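## Task

Take the water bottle off the cart and set it standing on the third shelf of the supply shelving (counting up from the bottom shelf as shelf one). It must sit directly behind the milk bottle already there, deeper on the shelf than the milk bottle, away from the front edge. Every other item on that shelf must still be on it, upright and not resting on another item. Open the gripper and pull the robot away at the end. If the water bottle topples or is left leaning, the task fails. It only counts if the bottle stays in place without the robot holding it.

## Robot and tools

Robot: a Hello Robot Stretch 3 with one arm. It has a two-wheeled base (0.33 m long, 0.34 m wide), a lift that slides up a mast, and a telescoping arm that reaches out to the robot's right side. The gripper cannot be moved forward or back by the arm; the base must drive instead. On-the-spot turns pivot about the point between the drive wheels, 0.05 m behind the front edge. With the arm retracted and the wrist folded, a turn sweeps a 0.28 m radius; an unfolded wrist reaches past that circle. Occasionally something nudges a loose object.

Frames: the base frame has its origin on the floor between the drive wheels, x forward, y left, z up. hand_pose is reported in it, at the point where closed fingertips meet. The odometry frame is the base frame as it was at the scene's start. Heading is positive to the left, in -3.142 to 3.142.

Tool execute_actions takes "actions", a list run in order. Each action may hold "robot" (a command), "steps" (1 to 450 control steps at 30 per second, default 1) and "until" (ends the action early once all its conditions hold). An action with only "steps" just waits. An empty list returns the current state and images. If any action is invalid or out of range, the whole call is rejected and nothing new runs.

A command may contain "base", "joints" and "contact_limits". "base" holds exactly one of: translate_m, a straight drive offset in metres from where the base is when that command starts (positive forward, magnitude at most 1; no sideways motion), or rotate_rad, an on-the-spot turn offset in radians (positive counter-clockwise seen from above, magnitude at most 3.2). "joints" holds absolute goals by name; unnamed joints keep their previous goals: lift_m 0 to 1.1 (arm height on the mast, m); arm_m 0 to 0.52 (extension, m); wrist_yaw_rad -1.345 to 4.42 (0 along the arm, positive toward the robot's front, 3.0 folded over the base); wrist_pitch_rad -1.57 to 0.451 (0 level, negative fingertips down); wrist_roll_rad -2.911 to 2.911 (0 fingers side by side); gripper_m -0.089 to 0.179 (larger is wider; the true fingertip gap is about 0.007 m smaller near closed and 0.025 m smaller fully open, zero below 0.007); head_pan_rad -3.953 to 1.73 (0 forward, positive left, -1.57 looks along the arm); head_tilt_rad -1.53 to 0.419 (negative down). "contact_limits" accepts only arm_m, an effort percentage 1 to 100 at which arm motion halts; lower is softer, too low halts immediately; it stays until arm_m's next command. Base and joint motions in one command begin together and keep running across later actions and your thinking time.

Instead of one command, "robot" can take a list of up to 8 items run in sequence, each a command or {"pause_s": n} with n at most 15. The next item starts when the previous one ends "done" (off_target also continues for base and gripper_m); other endings drop the rest. {"robot": {"stop": true}} brakes everything and clears the queue. Any new command acts immediately, replacing goals it names and discarding an older queue.

"until" uses "robot", "any" or "all". {"robot": {"status": "ended"}} with steps 450 waits until nothing is moving and no queue runs. Fields such as lift_m, lift_m_goal, lift_m_status (likewise for other joints), base_status, translate_m, rotate_rad, x, y, heading, refusals, queue and queue_left take [operator, value] with =, !=, <, <=, >, >=, or a status word. Numbers compare as printed (joints to 3 decimals, base to 4), so avoid "=" on readings.

Speed: the base is fast only when stowed (lift_m under 0.30, arm_m under 0.03, wrist_yaw_rad over 2.54); otherwise 0.10 m/s and 0.63 rad/s.

Gripping: close to a gripper_m smaller than the object's width; smaller squeezes harder, but a stall guard may soften it and let a heavy item slip; resend a different value to squeeze again. Release by opening at least 0.02 beyond where the fingers made contact. Neither readings nor "done" prove you hold anything; check the cameras.

Wrist safety: fold or unfold the wrist only with lift_m between 0.32 and 0.95, wrist_pitch_rad -0.4 and roll near 0; once folded the lift may go down to 0.25. With yaw under -0.4 keep pitch at -0.5 or lower.

Results: base_status and joint_status give moving, done, off_target, contact_stop, time_out, stopped, not_commanded or torque_fault. The base bracket shows distance moved versus goal (from wheel turns). contact_stop leaves the arm or lift slack until commanded again. on_its_own lists goals the robot changed itself, slack or switched-off joints, loaded motors and base tilt of 3 degrees or more. refused:, dropped: and replaced: lines explain goals not taken (counted from 0). Also reported: base_odometry, turned_by_wheels, turned_by_imu, base_tilt (degrees, forward/right positive), motor_effort in percent with peak in brackets, lidar_m (12 sectors of 30 degrees counter-clockwise from ahead, plane 0.17 m high, blind to clear objects), and 7x7 depth grids wrist_depth_mm and head_depth_mm. Images come from head_camera, nav_camera and wrist_camera after each call; a calibration line is provided for each.

zoom_image takes "camera" (head_camera, nav_camera or wrist_camera) and "region" [x0, y0, x1, y1] in pixels of that camera's latest image, top-left origin, at most 504 by 504.

finished_scene takes "scene" (the current scene's number), cannot be undone, and reports success. Let every motion end first.

Avoid: pushing hard with the gripper raised above about 0.45 m, repeat pushes after a contact_stop, driving while gripping or hooking something fixed, and snagging furniture, especially backing up. If the robot leans, undo the last move in small steps, free the gripper, and lower lift_m to about 0.2 if needed. Avoid drops, slams and long wrist strain, which can switch a wrist servo off for 10 s.

Each tool is called after ">>>" in YAML: its name, and indented under it one key for each argument.

## Session

>>> execute_actions:
  actions: []

Scene clock: 0.00 s.
robot.base_odometry: x=+0.000 y=+0.000 heading=+0.000 (m, m, rad; robot's odometry frame)
robot.turned_by_wheels: +0.000 (rad since the last result)
robot.turned_by_imu: +0.000 (rad since the last result)
robot.base_tilt: forward=+1.2 right=-0.2 (deg)
robot.lidar_m: 2.02 1.68 1.22 1.23 1.52 2.02 2.03 2.43 1.81 1.83 2.27 1.99
robot.head_depth_mm: 1834 2318 2222 2254 2055 2100 2183 / 1611 2371 2333 2307 2063 2062 2106 / 1816 2483 2476 2456 2443 2458 2292 / 1817 2574 2597 2600 2545 2549 2436 / 1813 2664 2699 2702 2688 2663 2431 / 1815 2516 2696 2674 2604 2657 2444 / 1810 2274 2283 2254 2242 2231 2211
robot.base_status: not_commanded
robot.joint_positions: lift_m=+0.386 arm_m=-0.001 wrist_yaw_rad=+2.886 wrist_pitch_rad=-0.511 wrist_roll_rad=+0.011 gripper_m=+0.037 head_pan_rad=+0.010 head_tilt_rad=-0.011
robot.joint_goals: lift_m=+0.386 arm_m=-0.001 wrist_yaw_rad=+2.886 wrist_pitch_rad=-0.511 wrist_roll_rad=+0.011 gripper_m=+0.037 head_pan_rad=+0.010 head_tilt_rad=-0.011
robot.joint_status: lift_m=not_commanded arm_m=not_commanded wrist_yaw_rad=not_commanded wrist_pitch_rad=not_commanded wrist_roll_rad=not_commanded gripper_m=not_commanded head_pan_rad=not_commanded head_tilt_rad=not_commanded
robot.measured_speeds: translate_m=+0.000 rotate_rad=+0.000 lift_m=+0.000 arm_m=+0.000 wrist_yaw_rad=+0.000 wrist_pitch_rad=+0.000 wrist_roll_rad=+0.000 head_pan_rad=+0.000 head_tilt_rad=+0.000
robot: refusals=0 queue=idle queue_left=0
robot.motor_effort: left_wheel=-1 right_wheel=+1 lift_m=+23 arm_m=-1 wrist_yaw_rad=+0 wrist_pitch_rad=+6 wrist_roll_rad=+0 gripper_m=+0 head_pan_rad=+1 head_tilt_rad=+2 (%)
robot.hand_pose: x=+0.0322 y=+0.0611 z=+0.3783 quat_wxyz=(+0.265, +0.705, +0.089, +0.652) (m; robot's base frame)
robot.wrist_depth_mm: - - - - - - - / - - - - - - - / 926 - 939 951 943 915 932 / 765 - 775 767 758 766 767 / 658 654 676 659 677 655 664 / 573 578 - 566 - 572 577 / 513 537 - 509 507 511 510
pictures: head_camera (sideways: a quarter turn clockwise sets it upright), nav_camera (sideways: a quarter turn counterclockwise sets it upright), wrist_camera
Images, in order (width x height): head_camera 896x504, nav_camera 672x504, wrist_camera 644x364.

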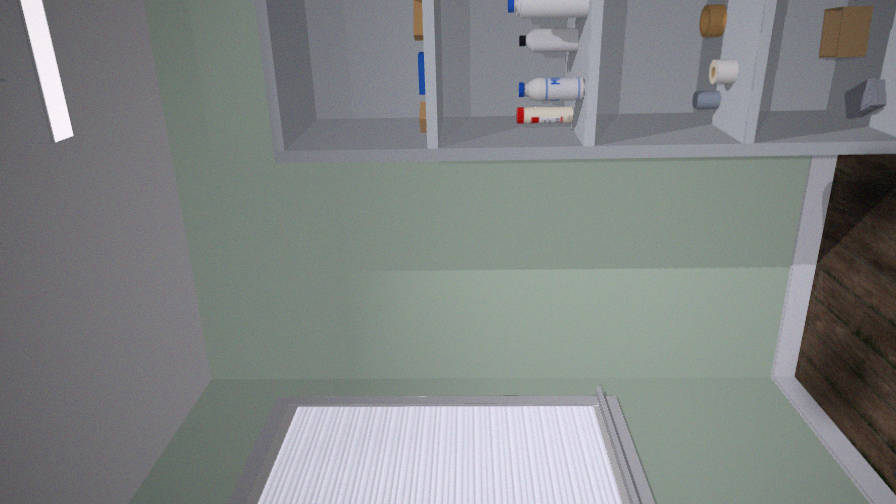

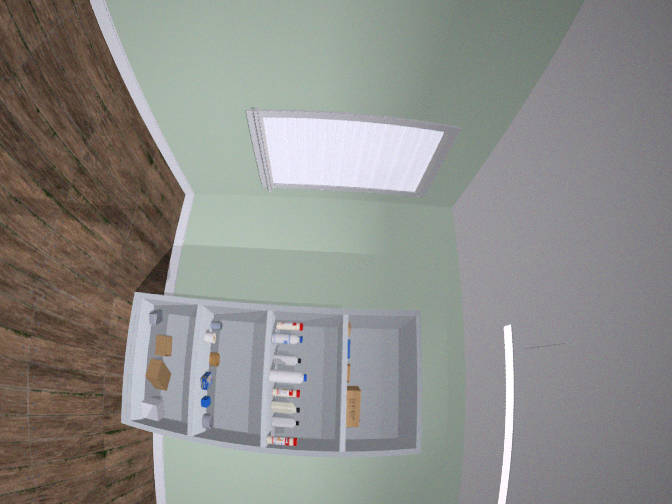

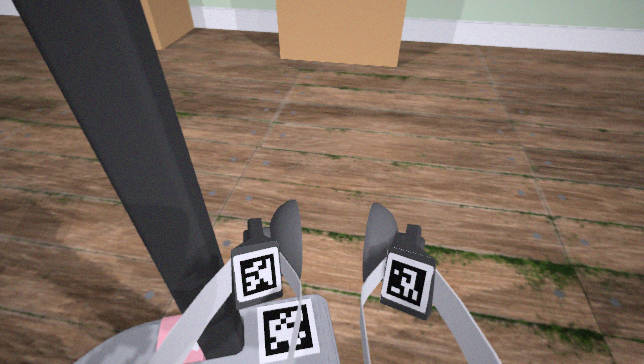

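>>> execute_actions:
  actions:
    - {"robot":{"joints":{"head_pan_rad":-1.8,"head_tilt_rad":-0.4}},"steps":200,"until":{"robot":{"status":"ended"}}}

>>> execute_actions:
  actions:
    - {"robot":{"joints":{"head_pan_rad":-3.4}},"steps":200,"until":{"robot":{"status":"ended"}}}

Scene clock: 1.67 s.
robot.base_odometry: x=+0.000 y=+0.000 heading=+0.000 (m, m, rad; robot's odometry frame)
robot.turned_by_wheels: +0.000 (rad since the last result)
robot.turned_by_imu: +0.000 (rad since the last result)
robot.base_tilt: forward=+1.4 right=-0.2 (deg)
robot.lidar_m: 2.02 1.68 1.22 1.23 1.52 2.02 2.03 2.42 1.81 1.83 2.27 1.98
robot.head_depth_mm: 1876 1988 2106 2268 2345 1829 1462 / 1905 2027 2151 2271 2380 1835 1468 / 1926 2033 2166 2185 2219 1838 1461 / 1945 2069 2188 2211 2259 1850 1469 / 1978 2106 2230 2375 2469 1862 1473 / 2008 2105 2296 2440 2507 1851 1479 / 2027 2165 2303 2461 2435 1863 1471
robot.base_status: not_commanded
robot.joint_positions: lift_m=+0.386 arm_m=-0.001 wrist_yaw_rad=+2.886 wrist_pitch_rad=-0.511 wrist_roll_rad=+0.011 gripper_m=+0.037 head_pan_rad=-1.793 head_tilt_rad=-0.395
robot.joint_goals: lift_m=+0.386 arm_m=-0.001 wrist_yaw_rad=+2.886 wrist_pitch_rad=-0.511 wrist_roll_rad=+0.011 gripper_m=+0.037 head_pan_rad=-1.800 head_tilt_rad=-0.400
robot.joint_status: lift_m=not_commanded arm_m=not_commanded wrist_yaw_rad=not_commanded wrist_pitch_rad=not_commanded wrist_roll_rad=not_commanded gripper_m=not_commanded head_pan_rad=done head_tilt_rad=done
robot.measured_speeds: translate_m=+0.000 rotate_rad=+0.000 lift_m=+0.000 arm_m=+0.000 wrist_yaw_rad=+0.000 wrist_pitch_rad=+0.000 wrist_roll_rad=+0.000 head_pan_rad=+0.000 head_tilt_rad=+0.000
robot: refusals=0 queue=done queue_left=0
robot.motor_effort: left_wheel=-1(0) right_wheel=+0(0) lift_m=+23(23) arm_m=-1(1) wrist_yaw_rad=+1(1) wrist_pitch_rad=+6(6) wrist_roll_rad=+0(0) gripper_m=+0(0) head_pan_rad=-4(56) head_tilt_rad=-1(28) (%)
robot.hand_pose: x=+0.0322 y=+0.0611 z=+0.3783 quat_wxyz=(+0.265, +0.705, +0.089, +0.652) (m; robot's base frame)
robot.wrist_depth_mm: - - - - - - - / - - - - - - - / 936 - 924 945 919 945 936 / 771 - 776 767 779 775 771 / 656 669 677 655 678 663 659 / 570 575 - 573 - 572 574 / 507 536 - 509 510 505 508
pictures: head_camera (sideways: a quarter turn clockwise sets it upright), nav_camera (sideways: a quarter turn counterclockwise sets it upright), wrist_camera
camera_calibration (this result's frames):
head_camera: T_world_to_cam=[[0.0881883, 0.323986, -0.941943, 1.24046], [0.973395, -0.228795, 0.0124379, -0.0202626], [-0.211482, -0.917979, -0.335543, 0.396115], [0, 0, 0, 1]] pos_world=[-0.00589975, -0.0429035, 1.30161]
nav_camera: T_world_to_cam=[[-0.0305689, -0.3452, 0.938031, -1.17789], [-0.985426, 0.167522, 0.0295357, 0.016585], [-0.167337, -0.923457, -0.34529, 0.411597], [0, 0, 0, 1]] pos_world=[0.0492119, -0.029293, 1.24652]
wrist_camera: T_world_to_cam=[[0.979926, -0.199249, -0.00674046, -0.0129477], [-0.13648, -0.645811, -0.7512, 0.358291], [0.145323, 0.73704, -0.66004, 0.368921], [0, 0, 0, 1]] pos_world=[0.00797477, -0.0431017, 0.512564]
Images, in order (width x height): head_camera 896x504, nav_camera 672x504, wrist_camera 644x364.

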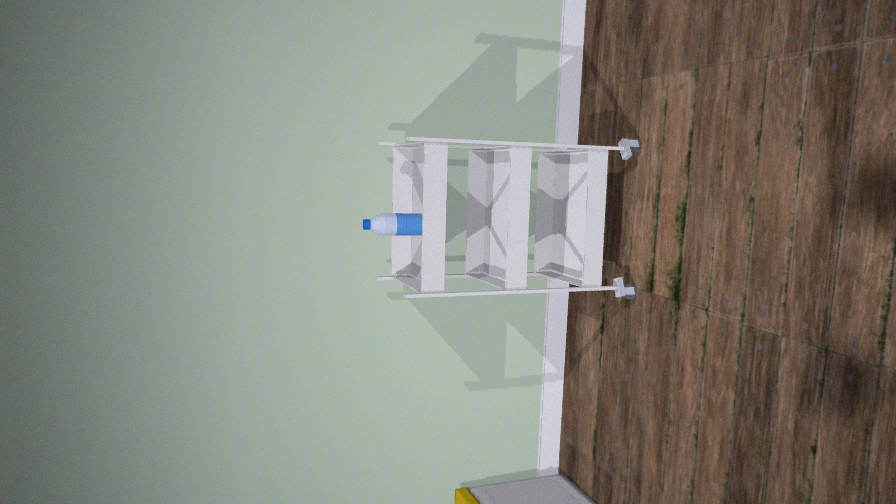

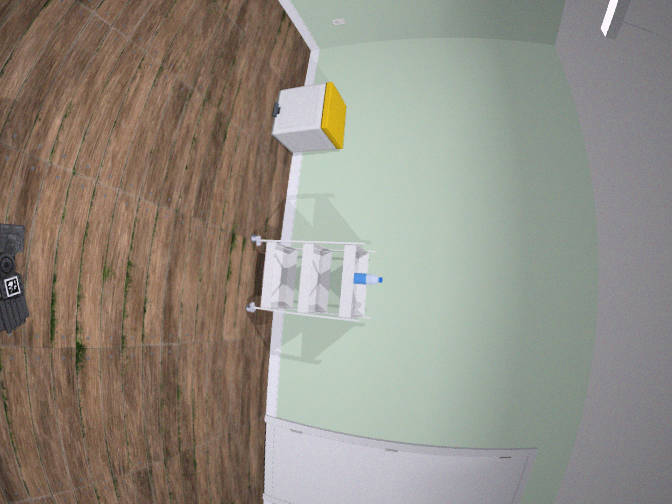

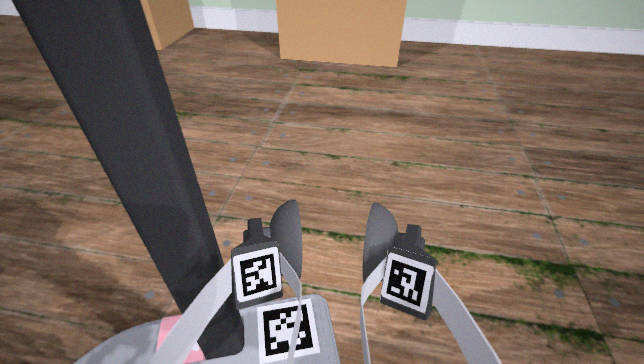

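Scene clock: 3.03 s.
robot.base_odometry: x=+0.000 y=+0.000 heading=+0.000 (m, m, rad; robot's odometry frame)
robot.turned_by_wheels: +0.000 (rad since the last result)
robot.turned_by_imu: +0.000 (rad since the last result)
robot.base_tilt: forward=+1.3 right=-0.1 (deg)
robot.lidar_m: 2.02 1.68 1.22 1.23 1.51 2.01 2.03 2.43 1.81 1.83 2.28 1.98
robot.head_depth_mm: 1957 2066 2215 2350 2463 1833 1456 / 1963 2109 2219 2397 2457 1829 1454 / 1988 2130 2219 2382 2270 1839 1464 / 2029 2156 2025 2094 2250 1838 1463 / 2039 2168 2034 2142 2272 1847 1471 / 2081 2182 2085 2156 2280 1854 1478 / 2079 2201 2095 2227 2354 1862 1465
robot.base_status: not_commanded
robot.joint_positions: lift_m=+0.386 arm_m=-0.001 wrist_yaw_rad=+2.886 wrist_pitch_rad=-0.511 wrist_roll_rad=+0.011 gripper_m=+0.037 head_pan_rad=-3.393 head_tilt_rad=-0.395
robot.joint_goals: lift_m=+0.386 arm_m=-0.001 wrist_yaw_rad=+2.886 wrist_pitch_rad=-0.511 wrist_roll_rad=+0.011 gripper_m=+0.037 head_pan_rad=-3.400 head_tilt_rad=-0.400
robot.joint_status: lift_m=not_commanded arm_m=not_commanded wrist_yaw_rad=not_commanded wrist_pitch_rad=not_commanded wrist_roll_rad=not_commanded gripper_m=not_commanded head_pan_rad=done head_tilt_rad=done
robot.measured_speeds: translate_m=+0.000 rotate_rad=+0.000 lift_m=+0.000 arm_m=+0.000 wrist_yaw_rad=+0.000 wrist_pitch_rad=+0.000 wrist_roll_rad=+0.000 head_pan_rad=+0.000 head_tilt_rad=+0.000
robot: refusals=0 queue=done queue_left=0
robot.motor_effort: left_wheel=-1(1) right_wheel=+0(1) lift_m=+23(23) arm_m=-1(1) wrist_yaw_rad=+0(1) wrist_pitch_rad=+6(6) wrist_roll_rad=+0(0) gripper_m=+1(0) head_pan_rad=-4(56) head_tilt_rad=-2(1) (%)
robot.hand_pose: x=+0.0322 y=+0.0611 z=+0.3783 quat_wxyz=(+0.265, +0.705, +0.089, +0.652) (m; robot's base frame)
robot.wrist_depth_mm: - - - - - - - / - - - - - - - / 941 - 943 923 921 933 930 / 763 - 766 778 766 767 775 / 654 658 675 663 683 654 653 / 566 572 - 578 - 571 570 / 507 531 - 510 510 507 511
pictures: head_camera (sideways: a quarter turn clockwise sets it upright), nav_camera (sideways: a quarter turn counterclockwise sets it upright), wrist_camera
camera_calibration (this result's frames):
head_camera: T_world_to_cam=[[0.321364, -0.0976338, -0.941909, 1.239], [-0.25712, -0.9663, 0.012437, -0.0127553], [-0.911381, 0.238186, -0.335637, 0.400507], [0, 0, 0, 1]] pos_world=[-0.0364348, 0.0132473, 1.30161]
nav_camera: T_world_to_cam=[[-0.344251, 0.0406582, 0.937997, -1.17593], [0.19622, 0.980115, 0.0295303, 0.00938394], [-0.918144, 0.19422, -0.345384, 0.416299], [0, 0, 0, 1]] pos_world=[-0.024434, -0.0422396, 1.24652]
wrist_camera: T_world_to_cam=[[0.979926, -0.199249, -0.00674041, -0.0129478], [-0.13648, -0.64581, -0.7512, 0.358291], [0.145323, 0.737041, -0.66004, 0.368921], [0, 0, 0, 1]] pos_world=[0.00797479, -0.0431017, 0.512564]
Images, in order (width x height): head_camera 896x504, nav_camera 672x504, wrist_camera 644x364.

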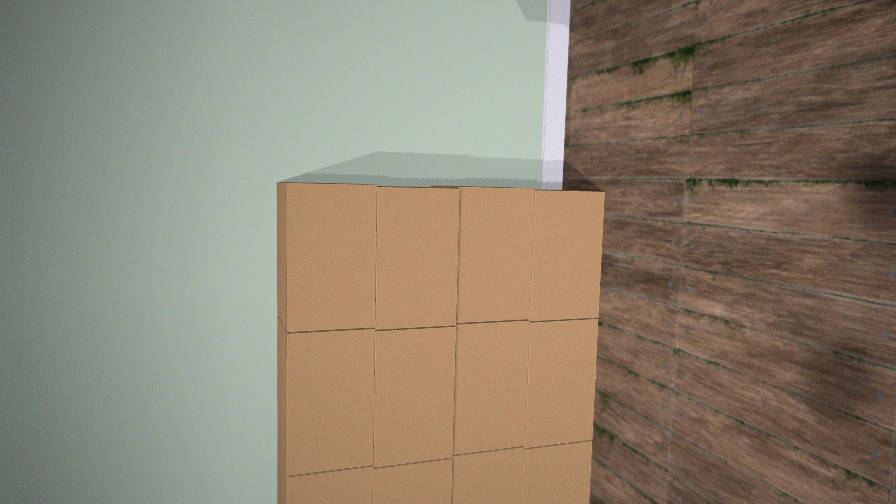

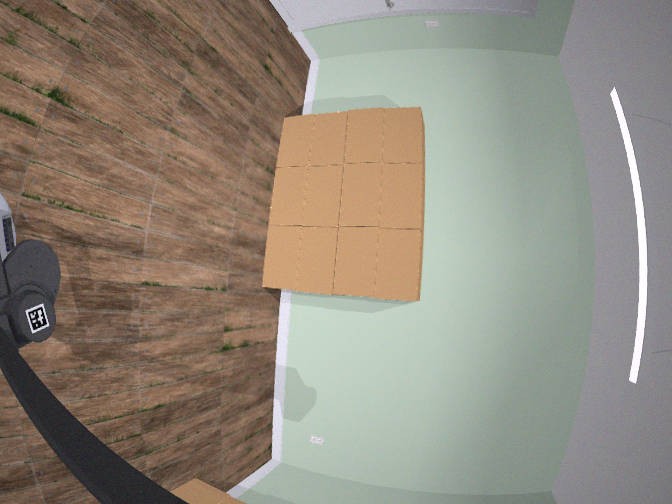

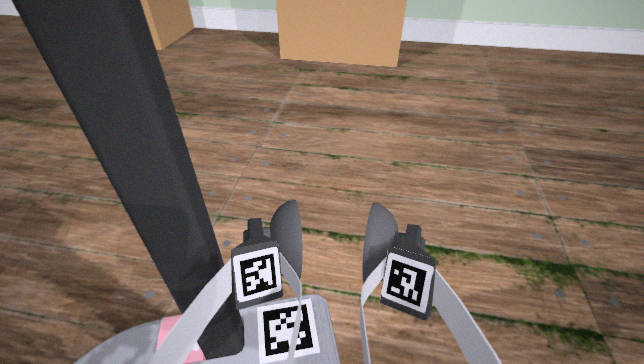

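>>> execute_actions:
  actions:
    - {"robot":{"joints":{"head_pan_rad":-0.42,"head_tilt_rad":-0.2,"lift_m":0.26}},"steps":200,"until":{"robot":{"status":"ended"}}}

>>> zoom_image:
  camera: "head_camera"
  region: [250,50,650,450]

Scene clock: 5.73 s.
robot.base_odometry: x=+0.000 y=+0.000 heading=+0.000 (m, m, rad; robot's odometry frame)
robot.turned_by_wheels: +0.000 (rad since the last result)
robot.turned_by_imu: -0.001 (rad since the last result)
robot.base_tilt: forward=+1.3 right=-0.3 (deg)
robot.lidar_m: 2.02 1.68 1.22 1.23 1.51 2.02 2.03 2.42 1.82 1.83 2.28 1.98
robot.head_depth_mm: 2254 2363 2393 2506 2563 2421 1778 / 2262 2313 2394 2462 2555 2394 1786 / 2238 2058 2290 2059 2182 2123 1789 / 2222 2235 2317 2384 2450 2256 1787 / 2205 2232 2318 2365 2425 2274 1801 / 2183 2245 2282 2203 2382 2160 1788 / 2175 2063 2052 2341 2456 2311 1797
robot.base_status: not_commanded
robot.joint_positions: lift_m=+0.260 arm_m=-0.001 wrist_yaw_rad=+2.886 wrist_pitch_rad=-0.513 wrist_roll_rad=+0.011 gripper_m=+0.037 head_pan_rad=-0.427 head_tilt_rad=-0.211
robot.joint_goals: lift_m=+0.260 arm_m=-0.001 wrist_yaw_rad=+2.886 wrist_pitch_rad=-0.513 wrist_roll_rad=+0.011 gripper_m=+0.037 head_pan_rad=-0.420 head_tilt_rad=-0.200
robot.joint_status: lift_m=done arm_m=not_commanded wrist_yaw_rad=not_commanded wrist_pitch_rad=not_commanded wrist_roll_rad=not_commanded gripper_m=not_commanded head_pan_rad=done head_tilt_rad=done
robot.measured_speeds: translate_m=+0.000 rotate_rad=+0.000 lift_m=+0.000 arm_m=+0.000 wrist_yaw_rad=+0.000 wrist_pitch_rad=+0.000 wrist_roll_rad=+0.000 head_pan_rad=+0.000 head_tilt_rad=+0.000
robot: refusals=0 queue=done queue_left=0
robot.motor_effort: left_wheel=-1(0) right_wheel=+0(0) lift_m=+14(27) arm_m=-1(1) wrist_yaw_rad=+0(1) wrist_pitch_rad=+7(7) wrist_roll_rad=+0(0) gripper_m=+1(0) head_pan_rad=+5(58) head_tilt_rad=+5(25) (%)
robot.hand_pose: x=+0.0322 y=+0.0609 z=+0.2525 quat_wxyz=(+0.266, +0.705, +0.089, +0.652) (m; robot's base frame)
robot.wrist_depth_mm: - - - - - - - / 877 - 905 890 881 888 885 / 697 - 708 710 702 712 702 / 586 - 586 576 585 582 581 / 495 503 530 503 512 497 498 / - - - - - 434 434 / - - - - 385 384 384
pictures: head_camera (sideways: a quarter turn clockwise sets it upright), nav_camera (sideways: a quarter turn counterclockwise sets it upright), wrist_camera
camera_calibration (this result's frames):
head_camera: T_world_to_cam=[[-0.137206, 0.0786175, -0.987418, 1.30127], [0.42019, 0.907331, 0.0138539, -0.0187346], [0.897003, -0.413002, -0.157525, 0.157653], [0, 0, 0, 1]] pos_world=[0.0449997, -0.0201936, 1.30999]
nav_camera: T_world_to_cam=[[0.170248, -0.0267724, 0.985038, -1.24054], [-0.370604, -0.927979, 0.0388313, 0.000724514], [0.913055, -0.37167, -0.167908, 0.174136], [0, 0, 0, 1]] pos_world=[0.0524716, 0.0321814, 1.25119]
wrist_camera: T_world_to_cam=[[0.979924, -0.199257, -0.0067995, -0.0137718], [-0.136685, -0.646592, -0.75049, 0.263556], [0.145144, 0.736353, -0.660847, 0.286253], [0, 0, 0, 1]] pos_world=[0.00797157, -0.0431145, 0.386872]
Images, in order (width x height): head_camera 896x504, nav_camera 672x504, wrist_camera 644x364.

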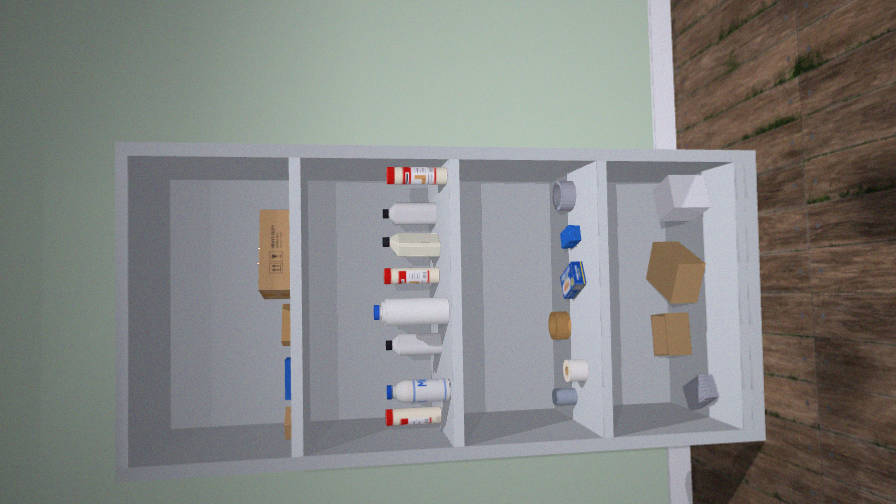

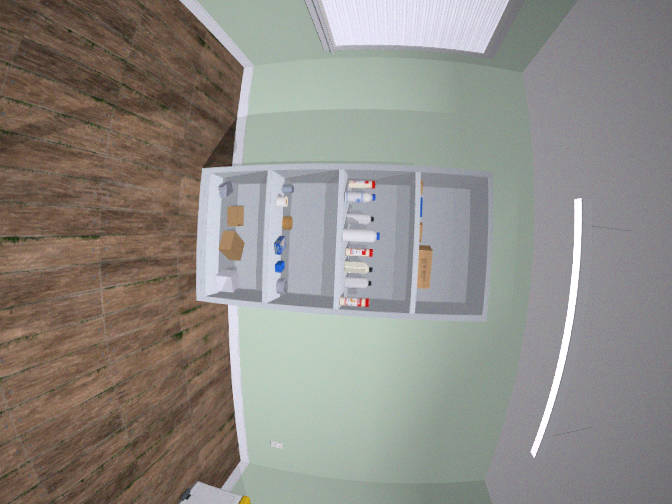

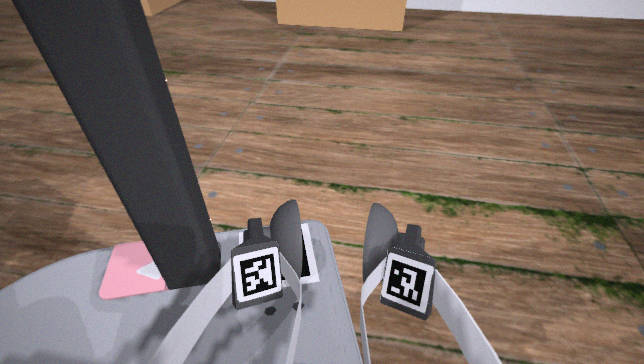

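Region (250, 50, 650, 450) of head_camera's 896x504 image, scaled by 1.260, with more detail than that image has.

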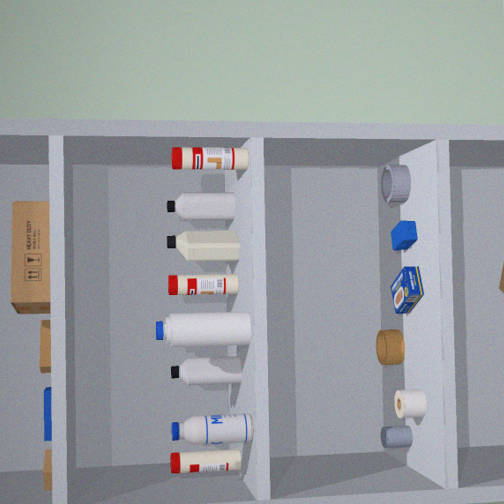

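>>> execute_actions:
  actions:
    - {"robot":[{"base":{"rotate_rad":-0.125},"joints":{"head_pan_rad":-1.57,"head_tilt_rad":-0.45,"wrist_pitch_rad":-0.4}},{"base":{"translate_m":1.0}}],"steps":300,"until":{"robot":{"x":[">",0.6]}}}
    - {"robot":[{"base":{"translate_m":0.855}},{"base":{"rotate_rad":1.335}},{"joints":{"lift_m":0.92}}],"steps":450,"until":{"robot":{"lift_m":[">",0.36]}}}
    - {"robot":{"joints":{"lift_m":0.92,"wrist_yaw_rad":0,"gripper_m":0.13}},"steps":300,"until":{"robot":{"wrist_yaw_rad":["<",1.2]}}}
    - {"robot":{"joints":{"wrist_pitch_rad":0,"lift_m":0.95}},"steps":300,"until":{"robot":{"status":"ended"}}}

Scene clock: 24.37 s.
robot.base_odometry: x=+1.455 y=-0.183 heading=+1.210 (m, m, rad; robot's odometry frame)
robot.turned_by_wheels: +1.210 (rad since the last result)
robot.turned_by_imu: +1.218 (rad since the last result)
robot.base_tilt: forward=+1.3 right=-0.1 (deg)
robot.lidar_m: 1.17 1.23 1.62 3.46 3.58 2.40 2.19 0.91 0.82 0.54 1.05 1.22
robot.head_depth_mm: 809 869 911 728 596 1058 - / 811 871 922 699 597 971 - / 802 875 919 565 590 - - / 793 877 913 752 632 1027 811 / 584 656 659 657 597 662 737 / 430 459 495 1010 1133 1255 1352 / 842 905 972 1051 1142 1257 1357
robot.base_status: done (rotate_rad +1.3349 of +1.3350)
robot.joint_positions: lift_m=+0.950 arm_m=-0.001 wrist_yaw_rad=+0.002 wrist_pitch_rad=-0.023 wrist_roll_rad=+0.011 gripper_m=+0.130 head_pan_rad=-1.563 head_tilt_rad=-0.445
robot.joint_goals: lift_m=+0.950 arm_m=-0.001 wrist_yaw_rad=+0.000 wrist_pitch_rad=+0.000 wrist_roll_rad=+0.011 gripper_m=+0.130 head_pan_rad=-1.570 head_tilt_rad=-0.450
robot.joint_status: lift_m=done arm_m=not_commanded wrist_yaw_rad=done wrist_pitch_rad=done wrist_roll_rad=not_commanded gripper_m=done head_pan_rad=done head_tilt_rad=done
robot.measured_speeds: translate_m=+0.000 rotate_rad=+0.000 lift_m=+0.000 arm_m=+0.000 wrist_yaw_rad=+0.000 wrist_pitch_rad=+0.000 wrist_roll_rad=+0.000 head_pan_rad=+0.000 head_tilt_rad=+0.000
robot: refusals=0 queue=done queue_left=0
robot.motor_effort: left_wheel=-4(13) right_wheel=+2(8) lift_m=+30(25) arm_m=-2(1) wrist_yaw_rad=-1(1) wrist_pitch_rad=+11(11) wrist_roll_rad=+0(0) gripper_m=+0(81) head_pan_rad=-4(57) head_tilt_rad=-1(24) (%)
robot.hand_pose: x=-0.0210 y=-0.3993 z=+1.0582 quat_wxyz=(+0.703, +0.009, -0.711, -0.008) (m; robot's base frame)
robot.wrist_depth_mm: 741 725 299 676 667 647 632 / 776 756 303 684 314 663 650 / 803 785 309 524 309 676 340 / 831 817 317 529 319 551 333 / 865 841 320 362 324 409 329 / 902 - 329 316 305 - 291 / 940 923 376 825 812 790 758
pictures: head_camera (sideways: a quarter turn clockwise sets it upright), nav_camera (sideways: a quarter turn counterclockwise sets it upright), wrist_camera
camera_calibration (this result's frames):
head_camera: T_world_to_cam=[[0.011822, 0.382252, -0.923982, 1.21749], [0.999926, -0.00197243, 0.0119777, -0.0198246], [0.00275603, -0.924056, -0.382247, 0.455588], [0, 0, 0, 1]] pos_world=[0.00417433, -0.0444372, 1.29932]
nav_camera: T_world_to_cam=[[0.0491111, -0.389597, 0.919675, -1.15441], [-0.997688, -0.062452, 0.0268208, 0.0201961], [0.0469863, -0.918866, -0.391763, 0.470768], [0, 0, 0, 1]] pos_world=[0.0547243, -0.0159226, 1.24557]
wrist_camera: T_world_to_cam=[[-0.998369, -0.0535405, 0.0198148, -0.0594203], [-0.0316431, 0.230078, -0.972658, 1.15075], [0.0475176, -0.971698, -0.231397, 0.0267872], [0, 0, 0, 1]] pos_world=[-0.024183, -0.241915, 1.12666]
Images, in order (width x height): head_camera 896x504, nav_camera 672x504, wrist_camera 644x364.

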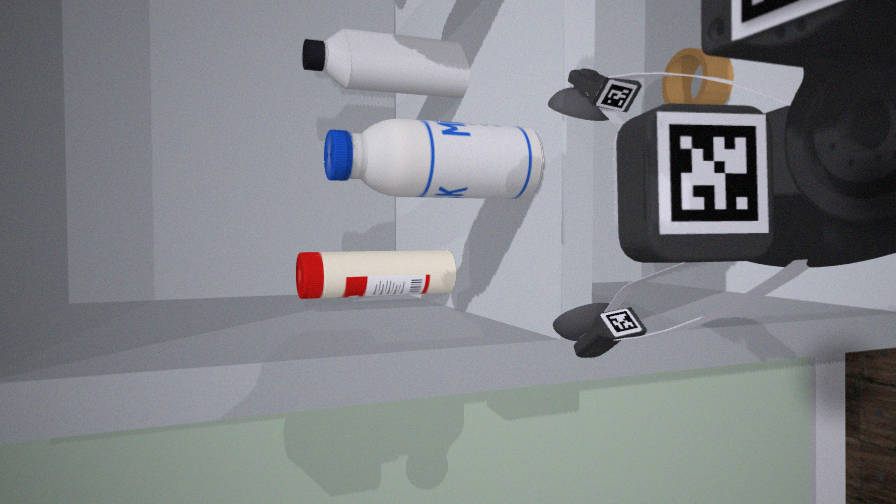

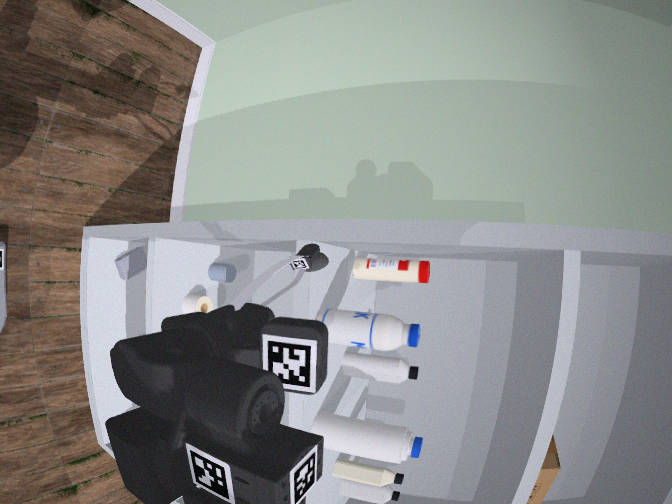

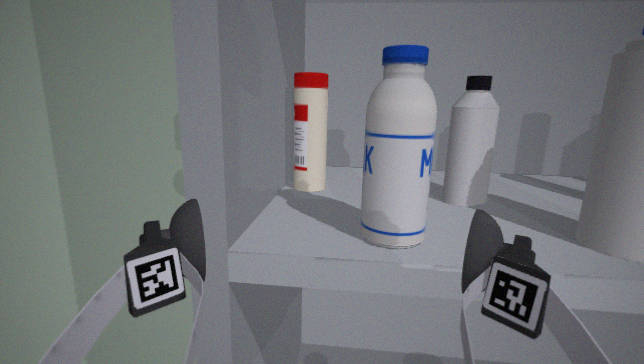

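>>> execute_actions:
  actions:
    - {"robot":[{"base":{"translate_m":-0.058},"joints":{"arm_m":0.08,"gripper_m":0.15}},{"joints":{"arm_m":0.2}}],"steps":300,"until":{"robot":{"status":"ended"}}}

Scene clock: 28.57 s.
robot.base_odometry: x=+1.434 y=-0.237 heading=+1.210 (m, m, rad; robot's odometry frame)
robot.turned_by_wheels: +0.000 (rad since the last result)
robot.turned_by_imu: -0.001 (rad since the last result)
robot.base_tilt: forward=+1.4 right=-0.1 (deg)
robot.lidar_m: 1.23 1.29 1.65 3.46 3.53 2.35 2.13 0.86 0.79 0.55 0.55 1.28
robot.head_depth_mm: 810 867 925 905 - 992 827 / 809 869 908 712 - 963 829 / 802 870 926 879 - 995 832 / 793 874 929 748 1126 994 831 / 785 870 808 757 635 940 817 / 578 605 606 607 593 661 733 / 434 459 496 550 1126 1260 1349
robot.base_status: done (translate_m -0.0580 of -0.0580)
robot.joint_positions: lift_m=+0.950 arm_m=+0.200 wrist_yaw_rad=+0.001 wrist_pitch_rad=-0.023 wrist_roll_rad=+0.011 gripper_m=+0.150 head_pan_rad=-1.563 head_tilt_rad=-0.445
robot.joint_goals: lift_m=+0.950 arm_m=+0.200 wrist_yaw_rad=+0.000 wrist_pitch_rad=+0.000 wrist_roll_rad=+0.011 gripper_m=+0.150 head_pan_rad=-1.570 head_tilt_rad=-0.450
robot.joint_status: lift_m=done arm_m=done wrist_yaw_rad=done wrist_pitch_rad=done wrist_roll_rad=not_commanded gripper_m=done head_pan_rad=done head_tilt_rad=done
robot.measured_speeds: translate_m=+0.000 rotate_rad=+0.000 lift_m=+0.000 arm_m=+0.000 wrist_yaw_rad=+0.000 wrist_pitch_rad=+0.000 wrist_roll_rad=+0.000 head_pan_rad=+0.000 head_tilt_rad=+0.000
robot: refusals=0 queue=done queue_left=0
robot.motor_effort: left_wheel=-4(10) right_wheel=+2(4) lift_m=+30(30) arm_m=+4(6) wrist_yaw_rad=-1(1) wrist_pitch_rad=+12(11) wrist_roll_rad=+0(0) gripper_m=+0(74) head_pan_rad=-5(4) head_tilt_rad=-3(2) (%)
robot.hand_pose: x=-0.0213 y=-0.6001 z=+1.0582 quat_wxyz=(+0.703, +0.009, -0.711, -0.008) (m; robot's base frame)
robot.wrist_depth_mm: 189 255 432 114 483 471 463 / 190 257 307 108 491 270 479 / 191 260 314 108 122 264 491 / 193 262 325 111 279 274 505 / 195 237 327 116 284 279 378 / 192 - 242 121 236 257 271 / 189 199 192 126 196 205 205
pictures: head_camera (sideways: a quarter turn clockwise sets it upright), nav_camera (sideways: a quarter turn counterclockwise sets it upright), wrist_camera
camera_calibration (this result's frames):
head_camera: T_world_to_cam=[[0.0118221, 0.382252, -0.923982, 1.21749], [0.999926, -0.00197267, 0.0119777, -0.0198246], [0.00275581, -0.924056, -0.382247, 0.455588], [0, 0, 0, 1]] pos_world=[0.00417432, -0.0444372, 1.29932]
nav_camera: T_world_to_cam=[[0.049111, -0.389597, 0.919675, -1.15441], [-0.997688, -0.0624518, 0.0268208, 0.0201961], [0.046986, -0.918866, -0.391763, 0.470768], [0, 0, 0, 1]] pos_world=[0.0547243, -0.0159226, 1.24557]
wrist_camera: T_world_to_cam=[[-0.998417, -0.0526435, 0.019816, -0.0698648], [-0.0314364, 0.230081, -0.972664, 1.19696], [0.0466451, -0.971747, -0.231372, -0.168395], [0, 0, 0, 1]] pos_world=[-0.0242712, -0.442714, 1.12667]
Images, in order (width x height): head_camera 896x504, nav_camera 672x504, wrist_camera 644x364.

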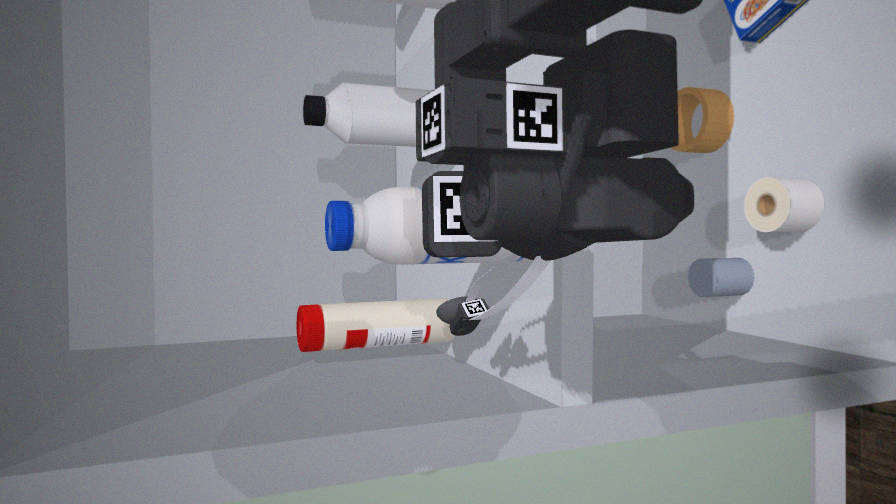

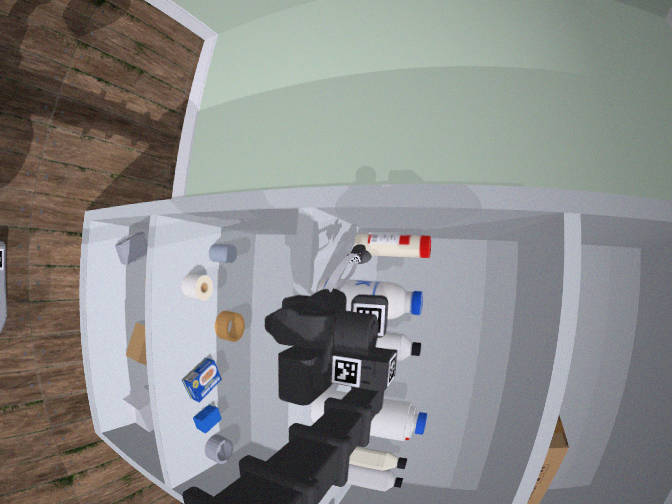

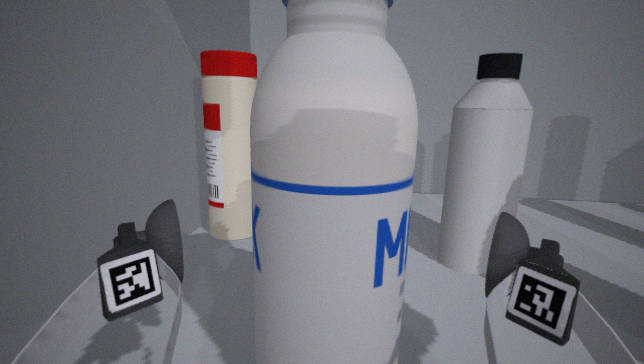

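>>> execute_actions:
  actions:
    - {"robot":[{"joints":{"arm_m":0.19,"gripper_m":0.02}},{"joints":{"lift_m":0.97}},{"base":{"translate_m":-0.145}}],"steps":300,"until":{"robot":{"status":"ended"}}}

Scene clock: 33.70 s.
robot.base_odometry: x=+1.383 y=-0.373 heading=+1.210 (m, m, rad; robot's odometry frame)
robot.turned_by_wheels: +0.000 (rad since the last result)
robot.turned_by_imu: -0.001 (rad since the last result)
robot.base_tilt: forward=+1.3 right=-0.2 (deg)
robot.lidar_m: 1.38 1.43 1.74 3.46 3.35 2.22 1.98 0.75 0.73 0.74 0.61 1.42
robot.head_depth_mm: 804 858 707 - - 1019 826 / 806 862 529 - - 1007 824 / 805 865 916 - - 984 830 / 793 867 906 700 600 1007 830 / 785 872 936 800 602 1035 831 / 778 875 944 783 604 999 834 / 737 822 737 749 607 827 793
robot.base_status: done (translate_m -0.1450 of -0.1450)
robot.joint_positions: lift_m=+0.969 arm_m=+0.190 wrist_yaw_rad=+0.001 wrist_pitch_rad=-0.068 wrist_roll_rad=+0.011 gripper_m=+0.024 head_pan_rad=-1.563 head_tilt_rad=-0.445
robot.joint_goals: lift_m=+0.970 arm_m=+0.190 wrist_yaw_rad=+0.000 wrist_pitch_rad=+0.000 wrist_roll_rad=+0.011 gripper_m=+0.023 head_pan_rad=-1.570 head_tilt_rad=-0.450
robot.joint_status: lift_m=done arm_m=done wrist_yaw_rad=done wrist_pitch_rad=done wrist_roll_rad=not_commanded gripper_m=done head_pan_rad=done head_tilt_rad=done
robot.measured_speeds: translate_m=+0.000 rotate_rad=+0.000 lift_m=+0.000 arm_m=+0.000 wrist_yaw_rad=+0.000 wrist_pitch_rad=+0.000 wrist_roll_rad=+0.000 head_pan_rad=+0.000 head_tilt_rad=+0.000
robot: refusals=0 queue=done queue_left=0
robot.on_its_own: wrist_pitch_rad is at rest, and its effort (+34) is outside its rest range (-20 to +32)
robot.motor_effort: left_wheel=-3(9) right_wheel=+2(3) lift_m=+32(30) arm_m=-6(8) wrist_yaw_rad=+1(3) wrist_pitch_rad=+34(35) wrist_roll_rad=+0(0) gripper_m=-19(93) head_pan_rad=-5(5) head_tilt_rad=-2(3) (%)
robot.hand_pose: x=-0.0213 y=-0.5894 z=+1.0666 quat_wxyz=(+0.703, +0.025, -0.710, -0.024) (m; robot's base frame)
robot.wrist_depth_mm: 348 476 506 120 475 129 105 / 320 478 529 114 491 130 108 / 331 486 549 114 128 132 110 / 346 438 529 118 458 134 114 / 329 348 351 122 130 136 117 / 258 262 237 127 133 135 123 / 206 210 209 132 198 138 128
pictures: head_camera (sideways: a quarter turn clockwise sets it upright), nav_camera (sideways: a quarter turn counterclockwise sets it upright), wrist_camera
camera_calibration (this result's frames):
head_camera: T_world_to_cam=[[0.0118221, 0.382252, -0.923982, 1.21749], [0.999926, -0.00197255, 0.0119777, -0.0198246], [0.00275592, -0.924056, -0.382247, 0.455588], [0, 0, 0, 1]] pos_world=[0.00417432, -0.0444372, 1.29932]
nav_camera: T_world_to_cam=[[0.0491111, -0.389597, 0.919675, -1.15441], [-0.997688, -0.0624519, 0.0268208, 0.0201961], [0.0469861, -0.918866, -0.391763, 0.470768], [0, 0, 0, 1]] pos_world=[0.0547243, -0.0159226, 1.24557]
wrist_camera: T_world_to_cam=[[-0.99842, -0.0534189, 0.0174619, -0.067431], [-0.031452, 0.273606, -0.961328, 1.21622], [0.0465754, -0.960357, -0.274853, -0.102964], [0, 0, 0, 1]] pos_world=[-0.0242763, -0.435249, 1.14206]
Images, in order (width x height): head_camera 896x504, nav_camera 672x504, wrist_camera 644x364.

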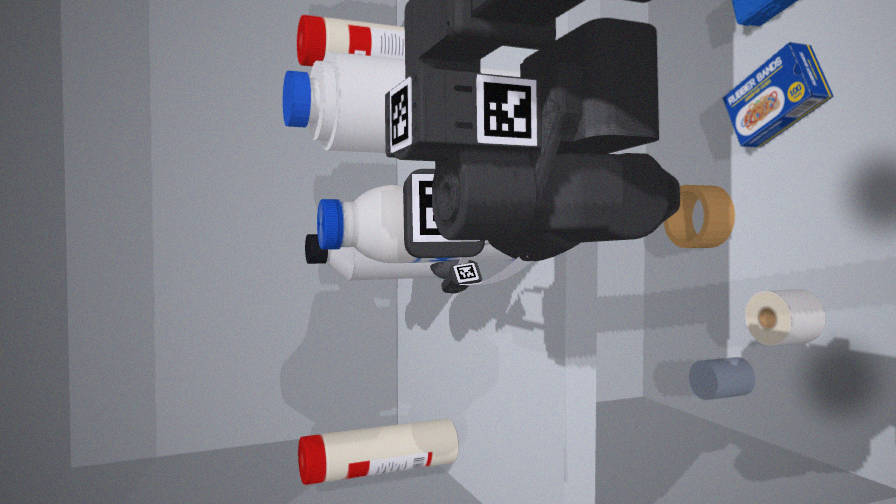

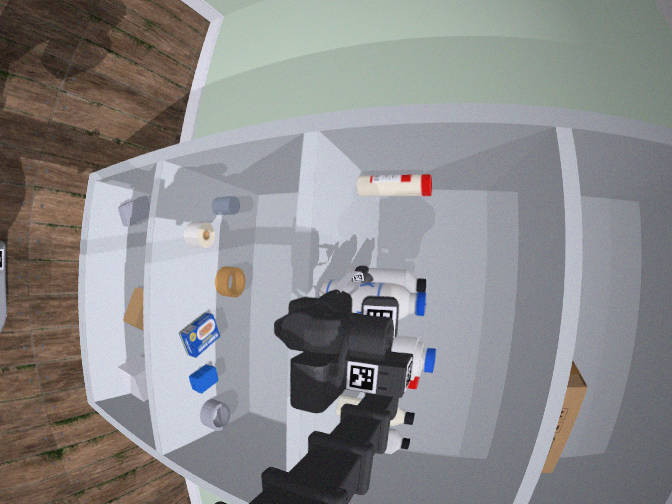

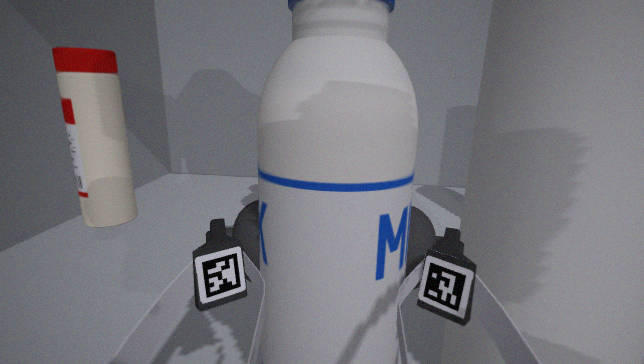

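>>> execute_actions:
  actions:
    - {"robot":[{"base":{"translate_m":0.025}},{"joints":{"lift_m":0.951}},{"joints":{"gripper_m":0.105}},{"joints":{"arm_m":0.0}}],"steps":300,"until":{"robot":{"status":"ended"}}}

Scene clock: 39.83 s.
robot.base_odometry: x=+1.392 y=-0.349 heading=+1.210 (m, m, rad; robot's odometry frame)
robot.turned_by_wheels: +0.000 (rad since the last result)
robot.turned_by_imu: -0.002 (rad since the last result)
robot.base_tilt: forward=+1.4 right=-0.2 (deg)
robot.lidar_m: 1.35 1.41 1.72 3.45 3.37 2.24 2.01 0.76 0.74 0.76 0.60 1.40
robot.head_depth_mm: 806 861 690 576 584 1099 - / 808 863 897 566 582 1020 - / 801 867 926 702 571 - - / 791 871 920 569 573 1032 807 / 784 874 943 801 620 1030 835 / 775 879 922 756 603 967 834 / 676 756 727 714 607 756 760
robot.base_status: done (translate_m +0.0250 of +0.0250)
robot.joint_positions: lift_m=+0.951 arm_m=+0.000 wrist_yaw_rad=+0.000 wrist_pitch_rad=-0.024 wrist_roll_rad=+0.011 gripper_m=+0.105 head_pan_rad=-1.563 head_tilt_rad=-0.445
robot.joint_goals: lift_m=+0.951 arm_m=+0.000 wrist_yaw_rad=+0.000 wrist_pitch_rad=+0.000 wrist_roll_rad=+0.011 gripper_m=+0.105 head_pan_rad=-1.570 head_tilt_rad=-0.450
robot.joint_status: lift_m=done arm_m=done wrist_yaw_rad=done wrist_pitch_rad=done wrist_roll_rad=not_commanded gripper_m=done head_pan_rad=done head_tilt_rad=done
robot.measured_speeds: translate_m=+0.000 rotate_rad=+0.000 lift_m=+0.000 arm_m=+0.000 wrist_yaw_rad=+0.000 wrist_pitch_rad=+0.000 wrist_roll_rad=+0.000 head_pan_rad=+0.000 head_tilt_rad=+0.000
robot: refusals=0 queue=done queue_left=0
robot.motor_effort: left_wheel=-4(7) right_wheel=+2(6) lift_m=+14(35) arm_m=-6(6) wrist_yaw_rad=+0(0) wrist_pitch_rad=+12(34) wrist_roll_rad=+0(0) gripper_m=+0(82) head_pan_rad=-4(5) head_tilt_rad=-1(1) (%)
robot.hand_pose: x=-0.0214 y=-0.4010 z=+1.0599 quat_wxyz=(+0.703, +0.009, -0.711, -0.009) (m; robot's base frame)
robot.wrist_depth_mm: 326 449 681 678 654 303 625 / 329 454 703 315 681 286 640 / 332 460 732 308 694 298 444 / 333 462 532 321 489 311 489 / 330 355 374 327 346 354 385 / 341 327 477 307 299 288 286 / 365 516 785 819 815 791 705
pictures: head_camera (sideways: a quarter turn clockwise sets it upright), nav_camera (sideways: a quarter turn counterclockwise sets it upright), wrist_camera
camera_calibration (this result's frames):
head_camera: T_world_to_cam=[[0.011822, 0.382252, -0.923982, 1.21749], [0.999926, -0.00197243, 0.0119777, -0.0198246], [0.00275603, -0.924056, -0.382247, 0.455588], [0, 0, 0, 1]] pos_world=[0.00417433, -0.0444372, 1.29932]
nav_camera: T_world_to_cam=[[0.0491111, -0.389597, 0.919675, -1.15441], [-0.997688, -0.062452, 0.0268208, 0.0201961], [0.0469863, -0.918866, -0.391763, 0.470768], [0, 0, 0, 1]] pos_world=[0.0547243, -0.0159226, 1.24557]
wrist_camera: T_world_to_cam=[[-0.998437, -0.0522725, 0.019783, -0.0593311], [-0.0313482, 0.230712, -0.972517, 1.15289], [0.0462717, -0.971617, -0.23199, 0.0261824], [0, 0, 0, 1]] pos_world=[-0.0243089, -0.243647, 1.12845]
Images, in order (width x height): head_camera 896x504, nav_camera 672x504, wrist_camera 644x364.

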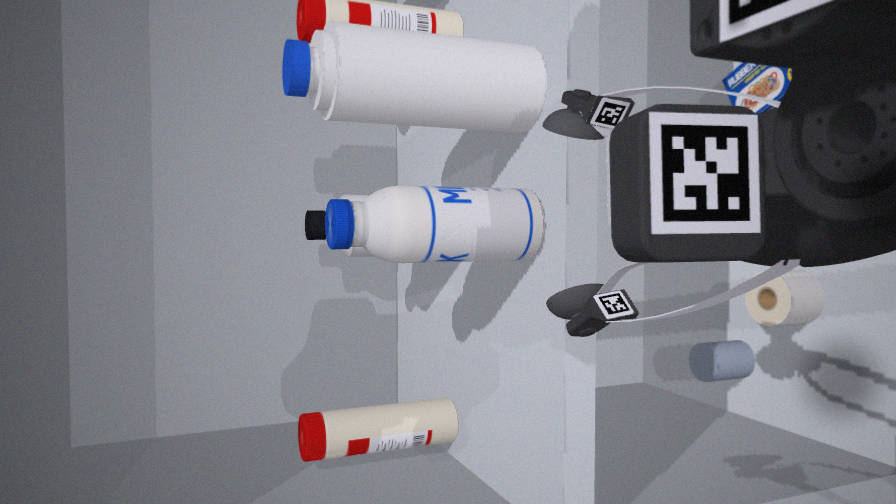

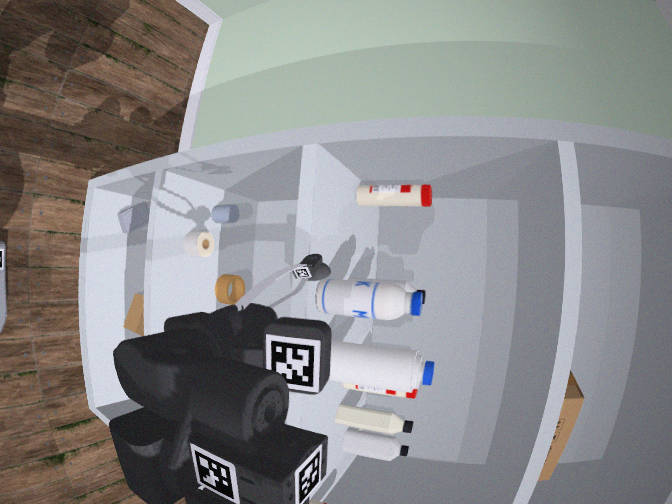

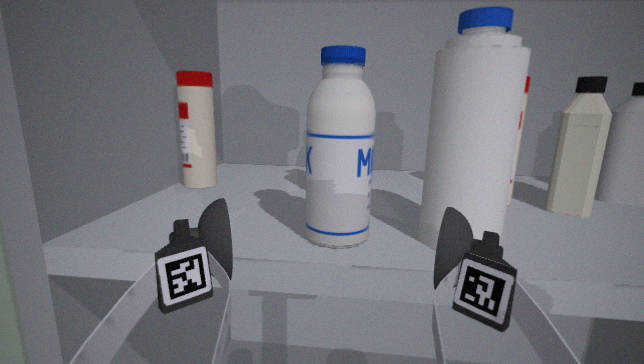

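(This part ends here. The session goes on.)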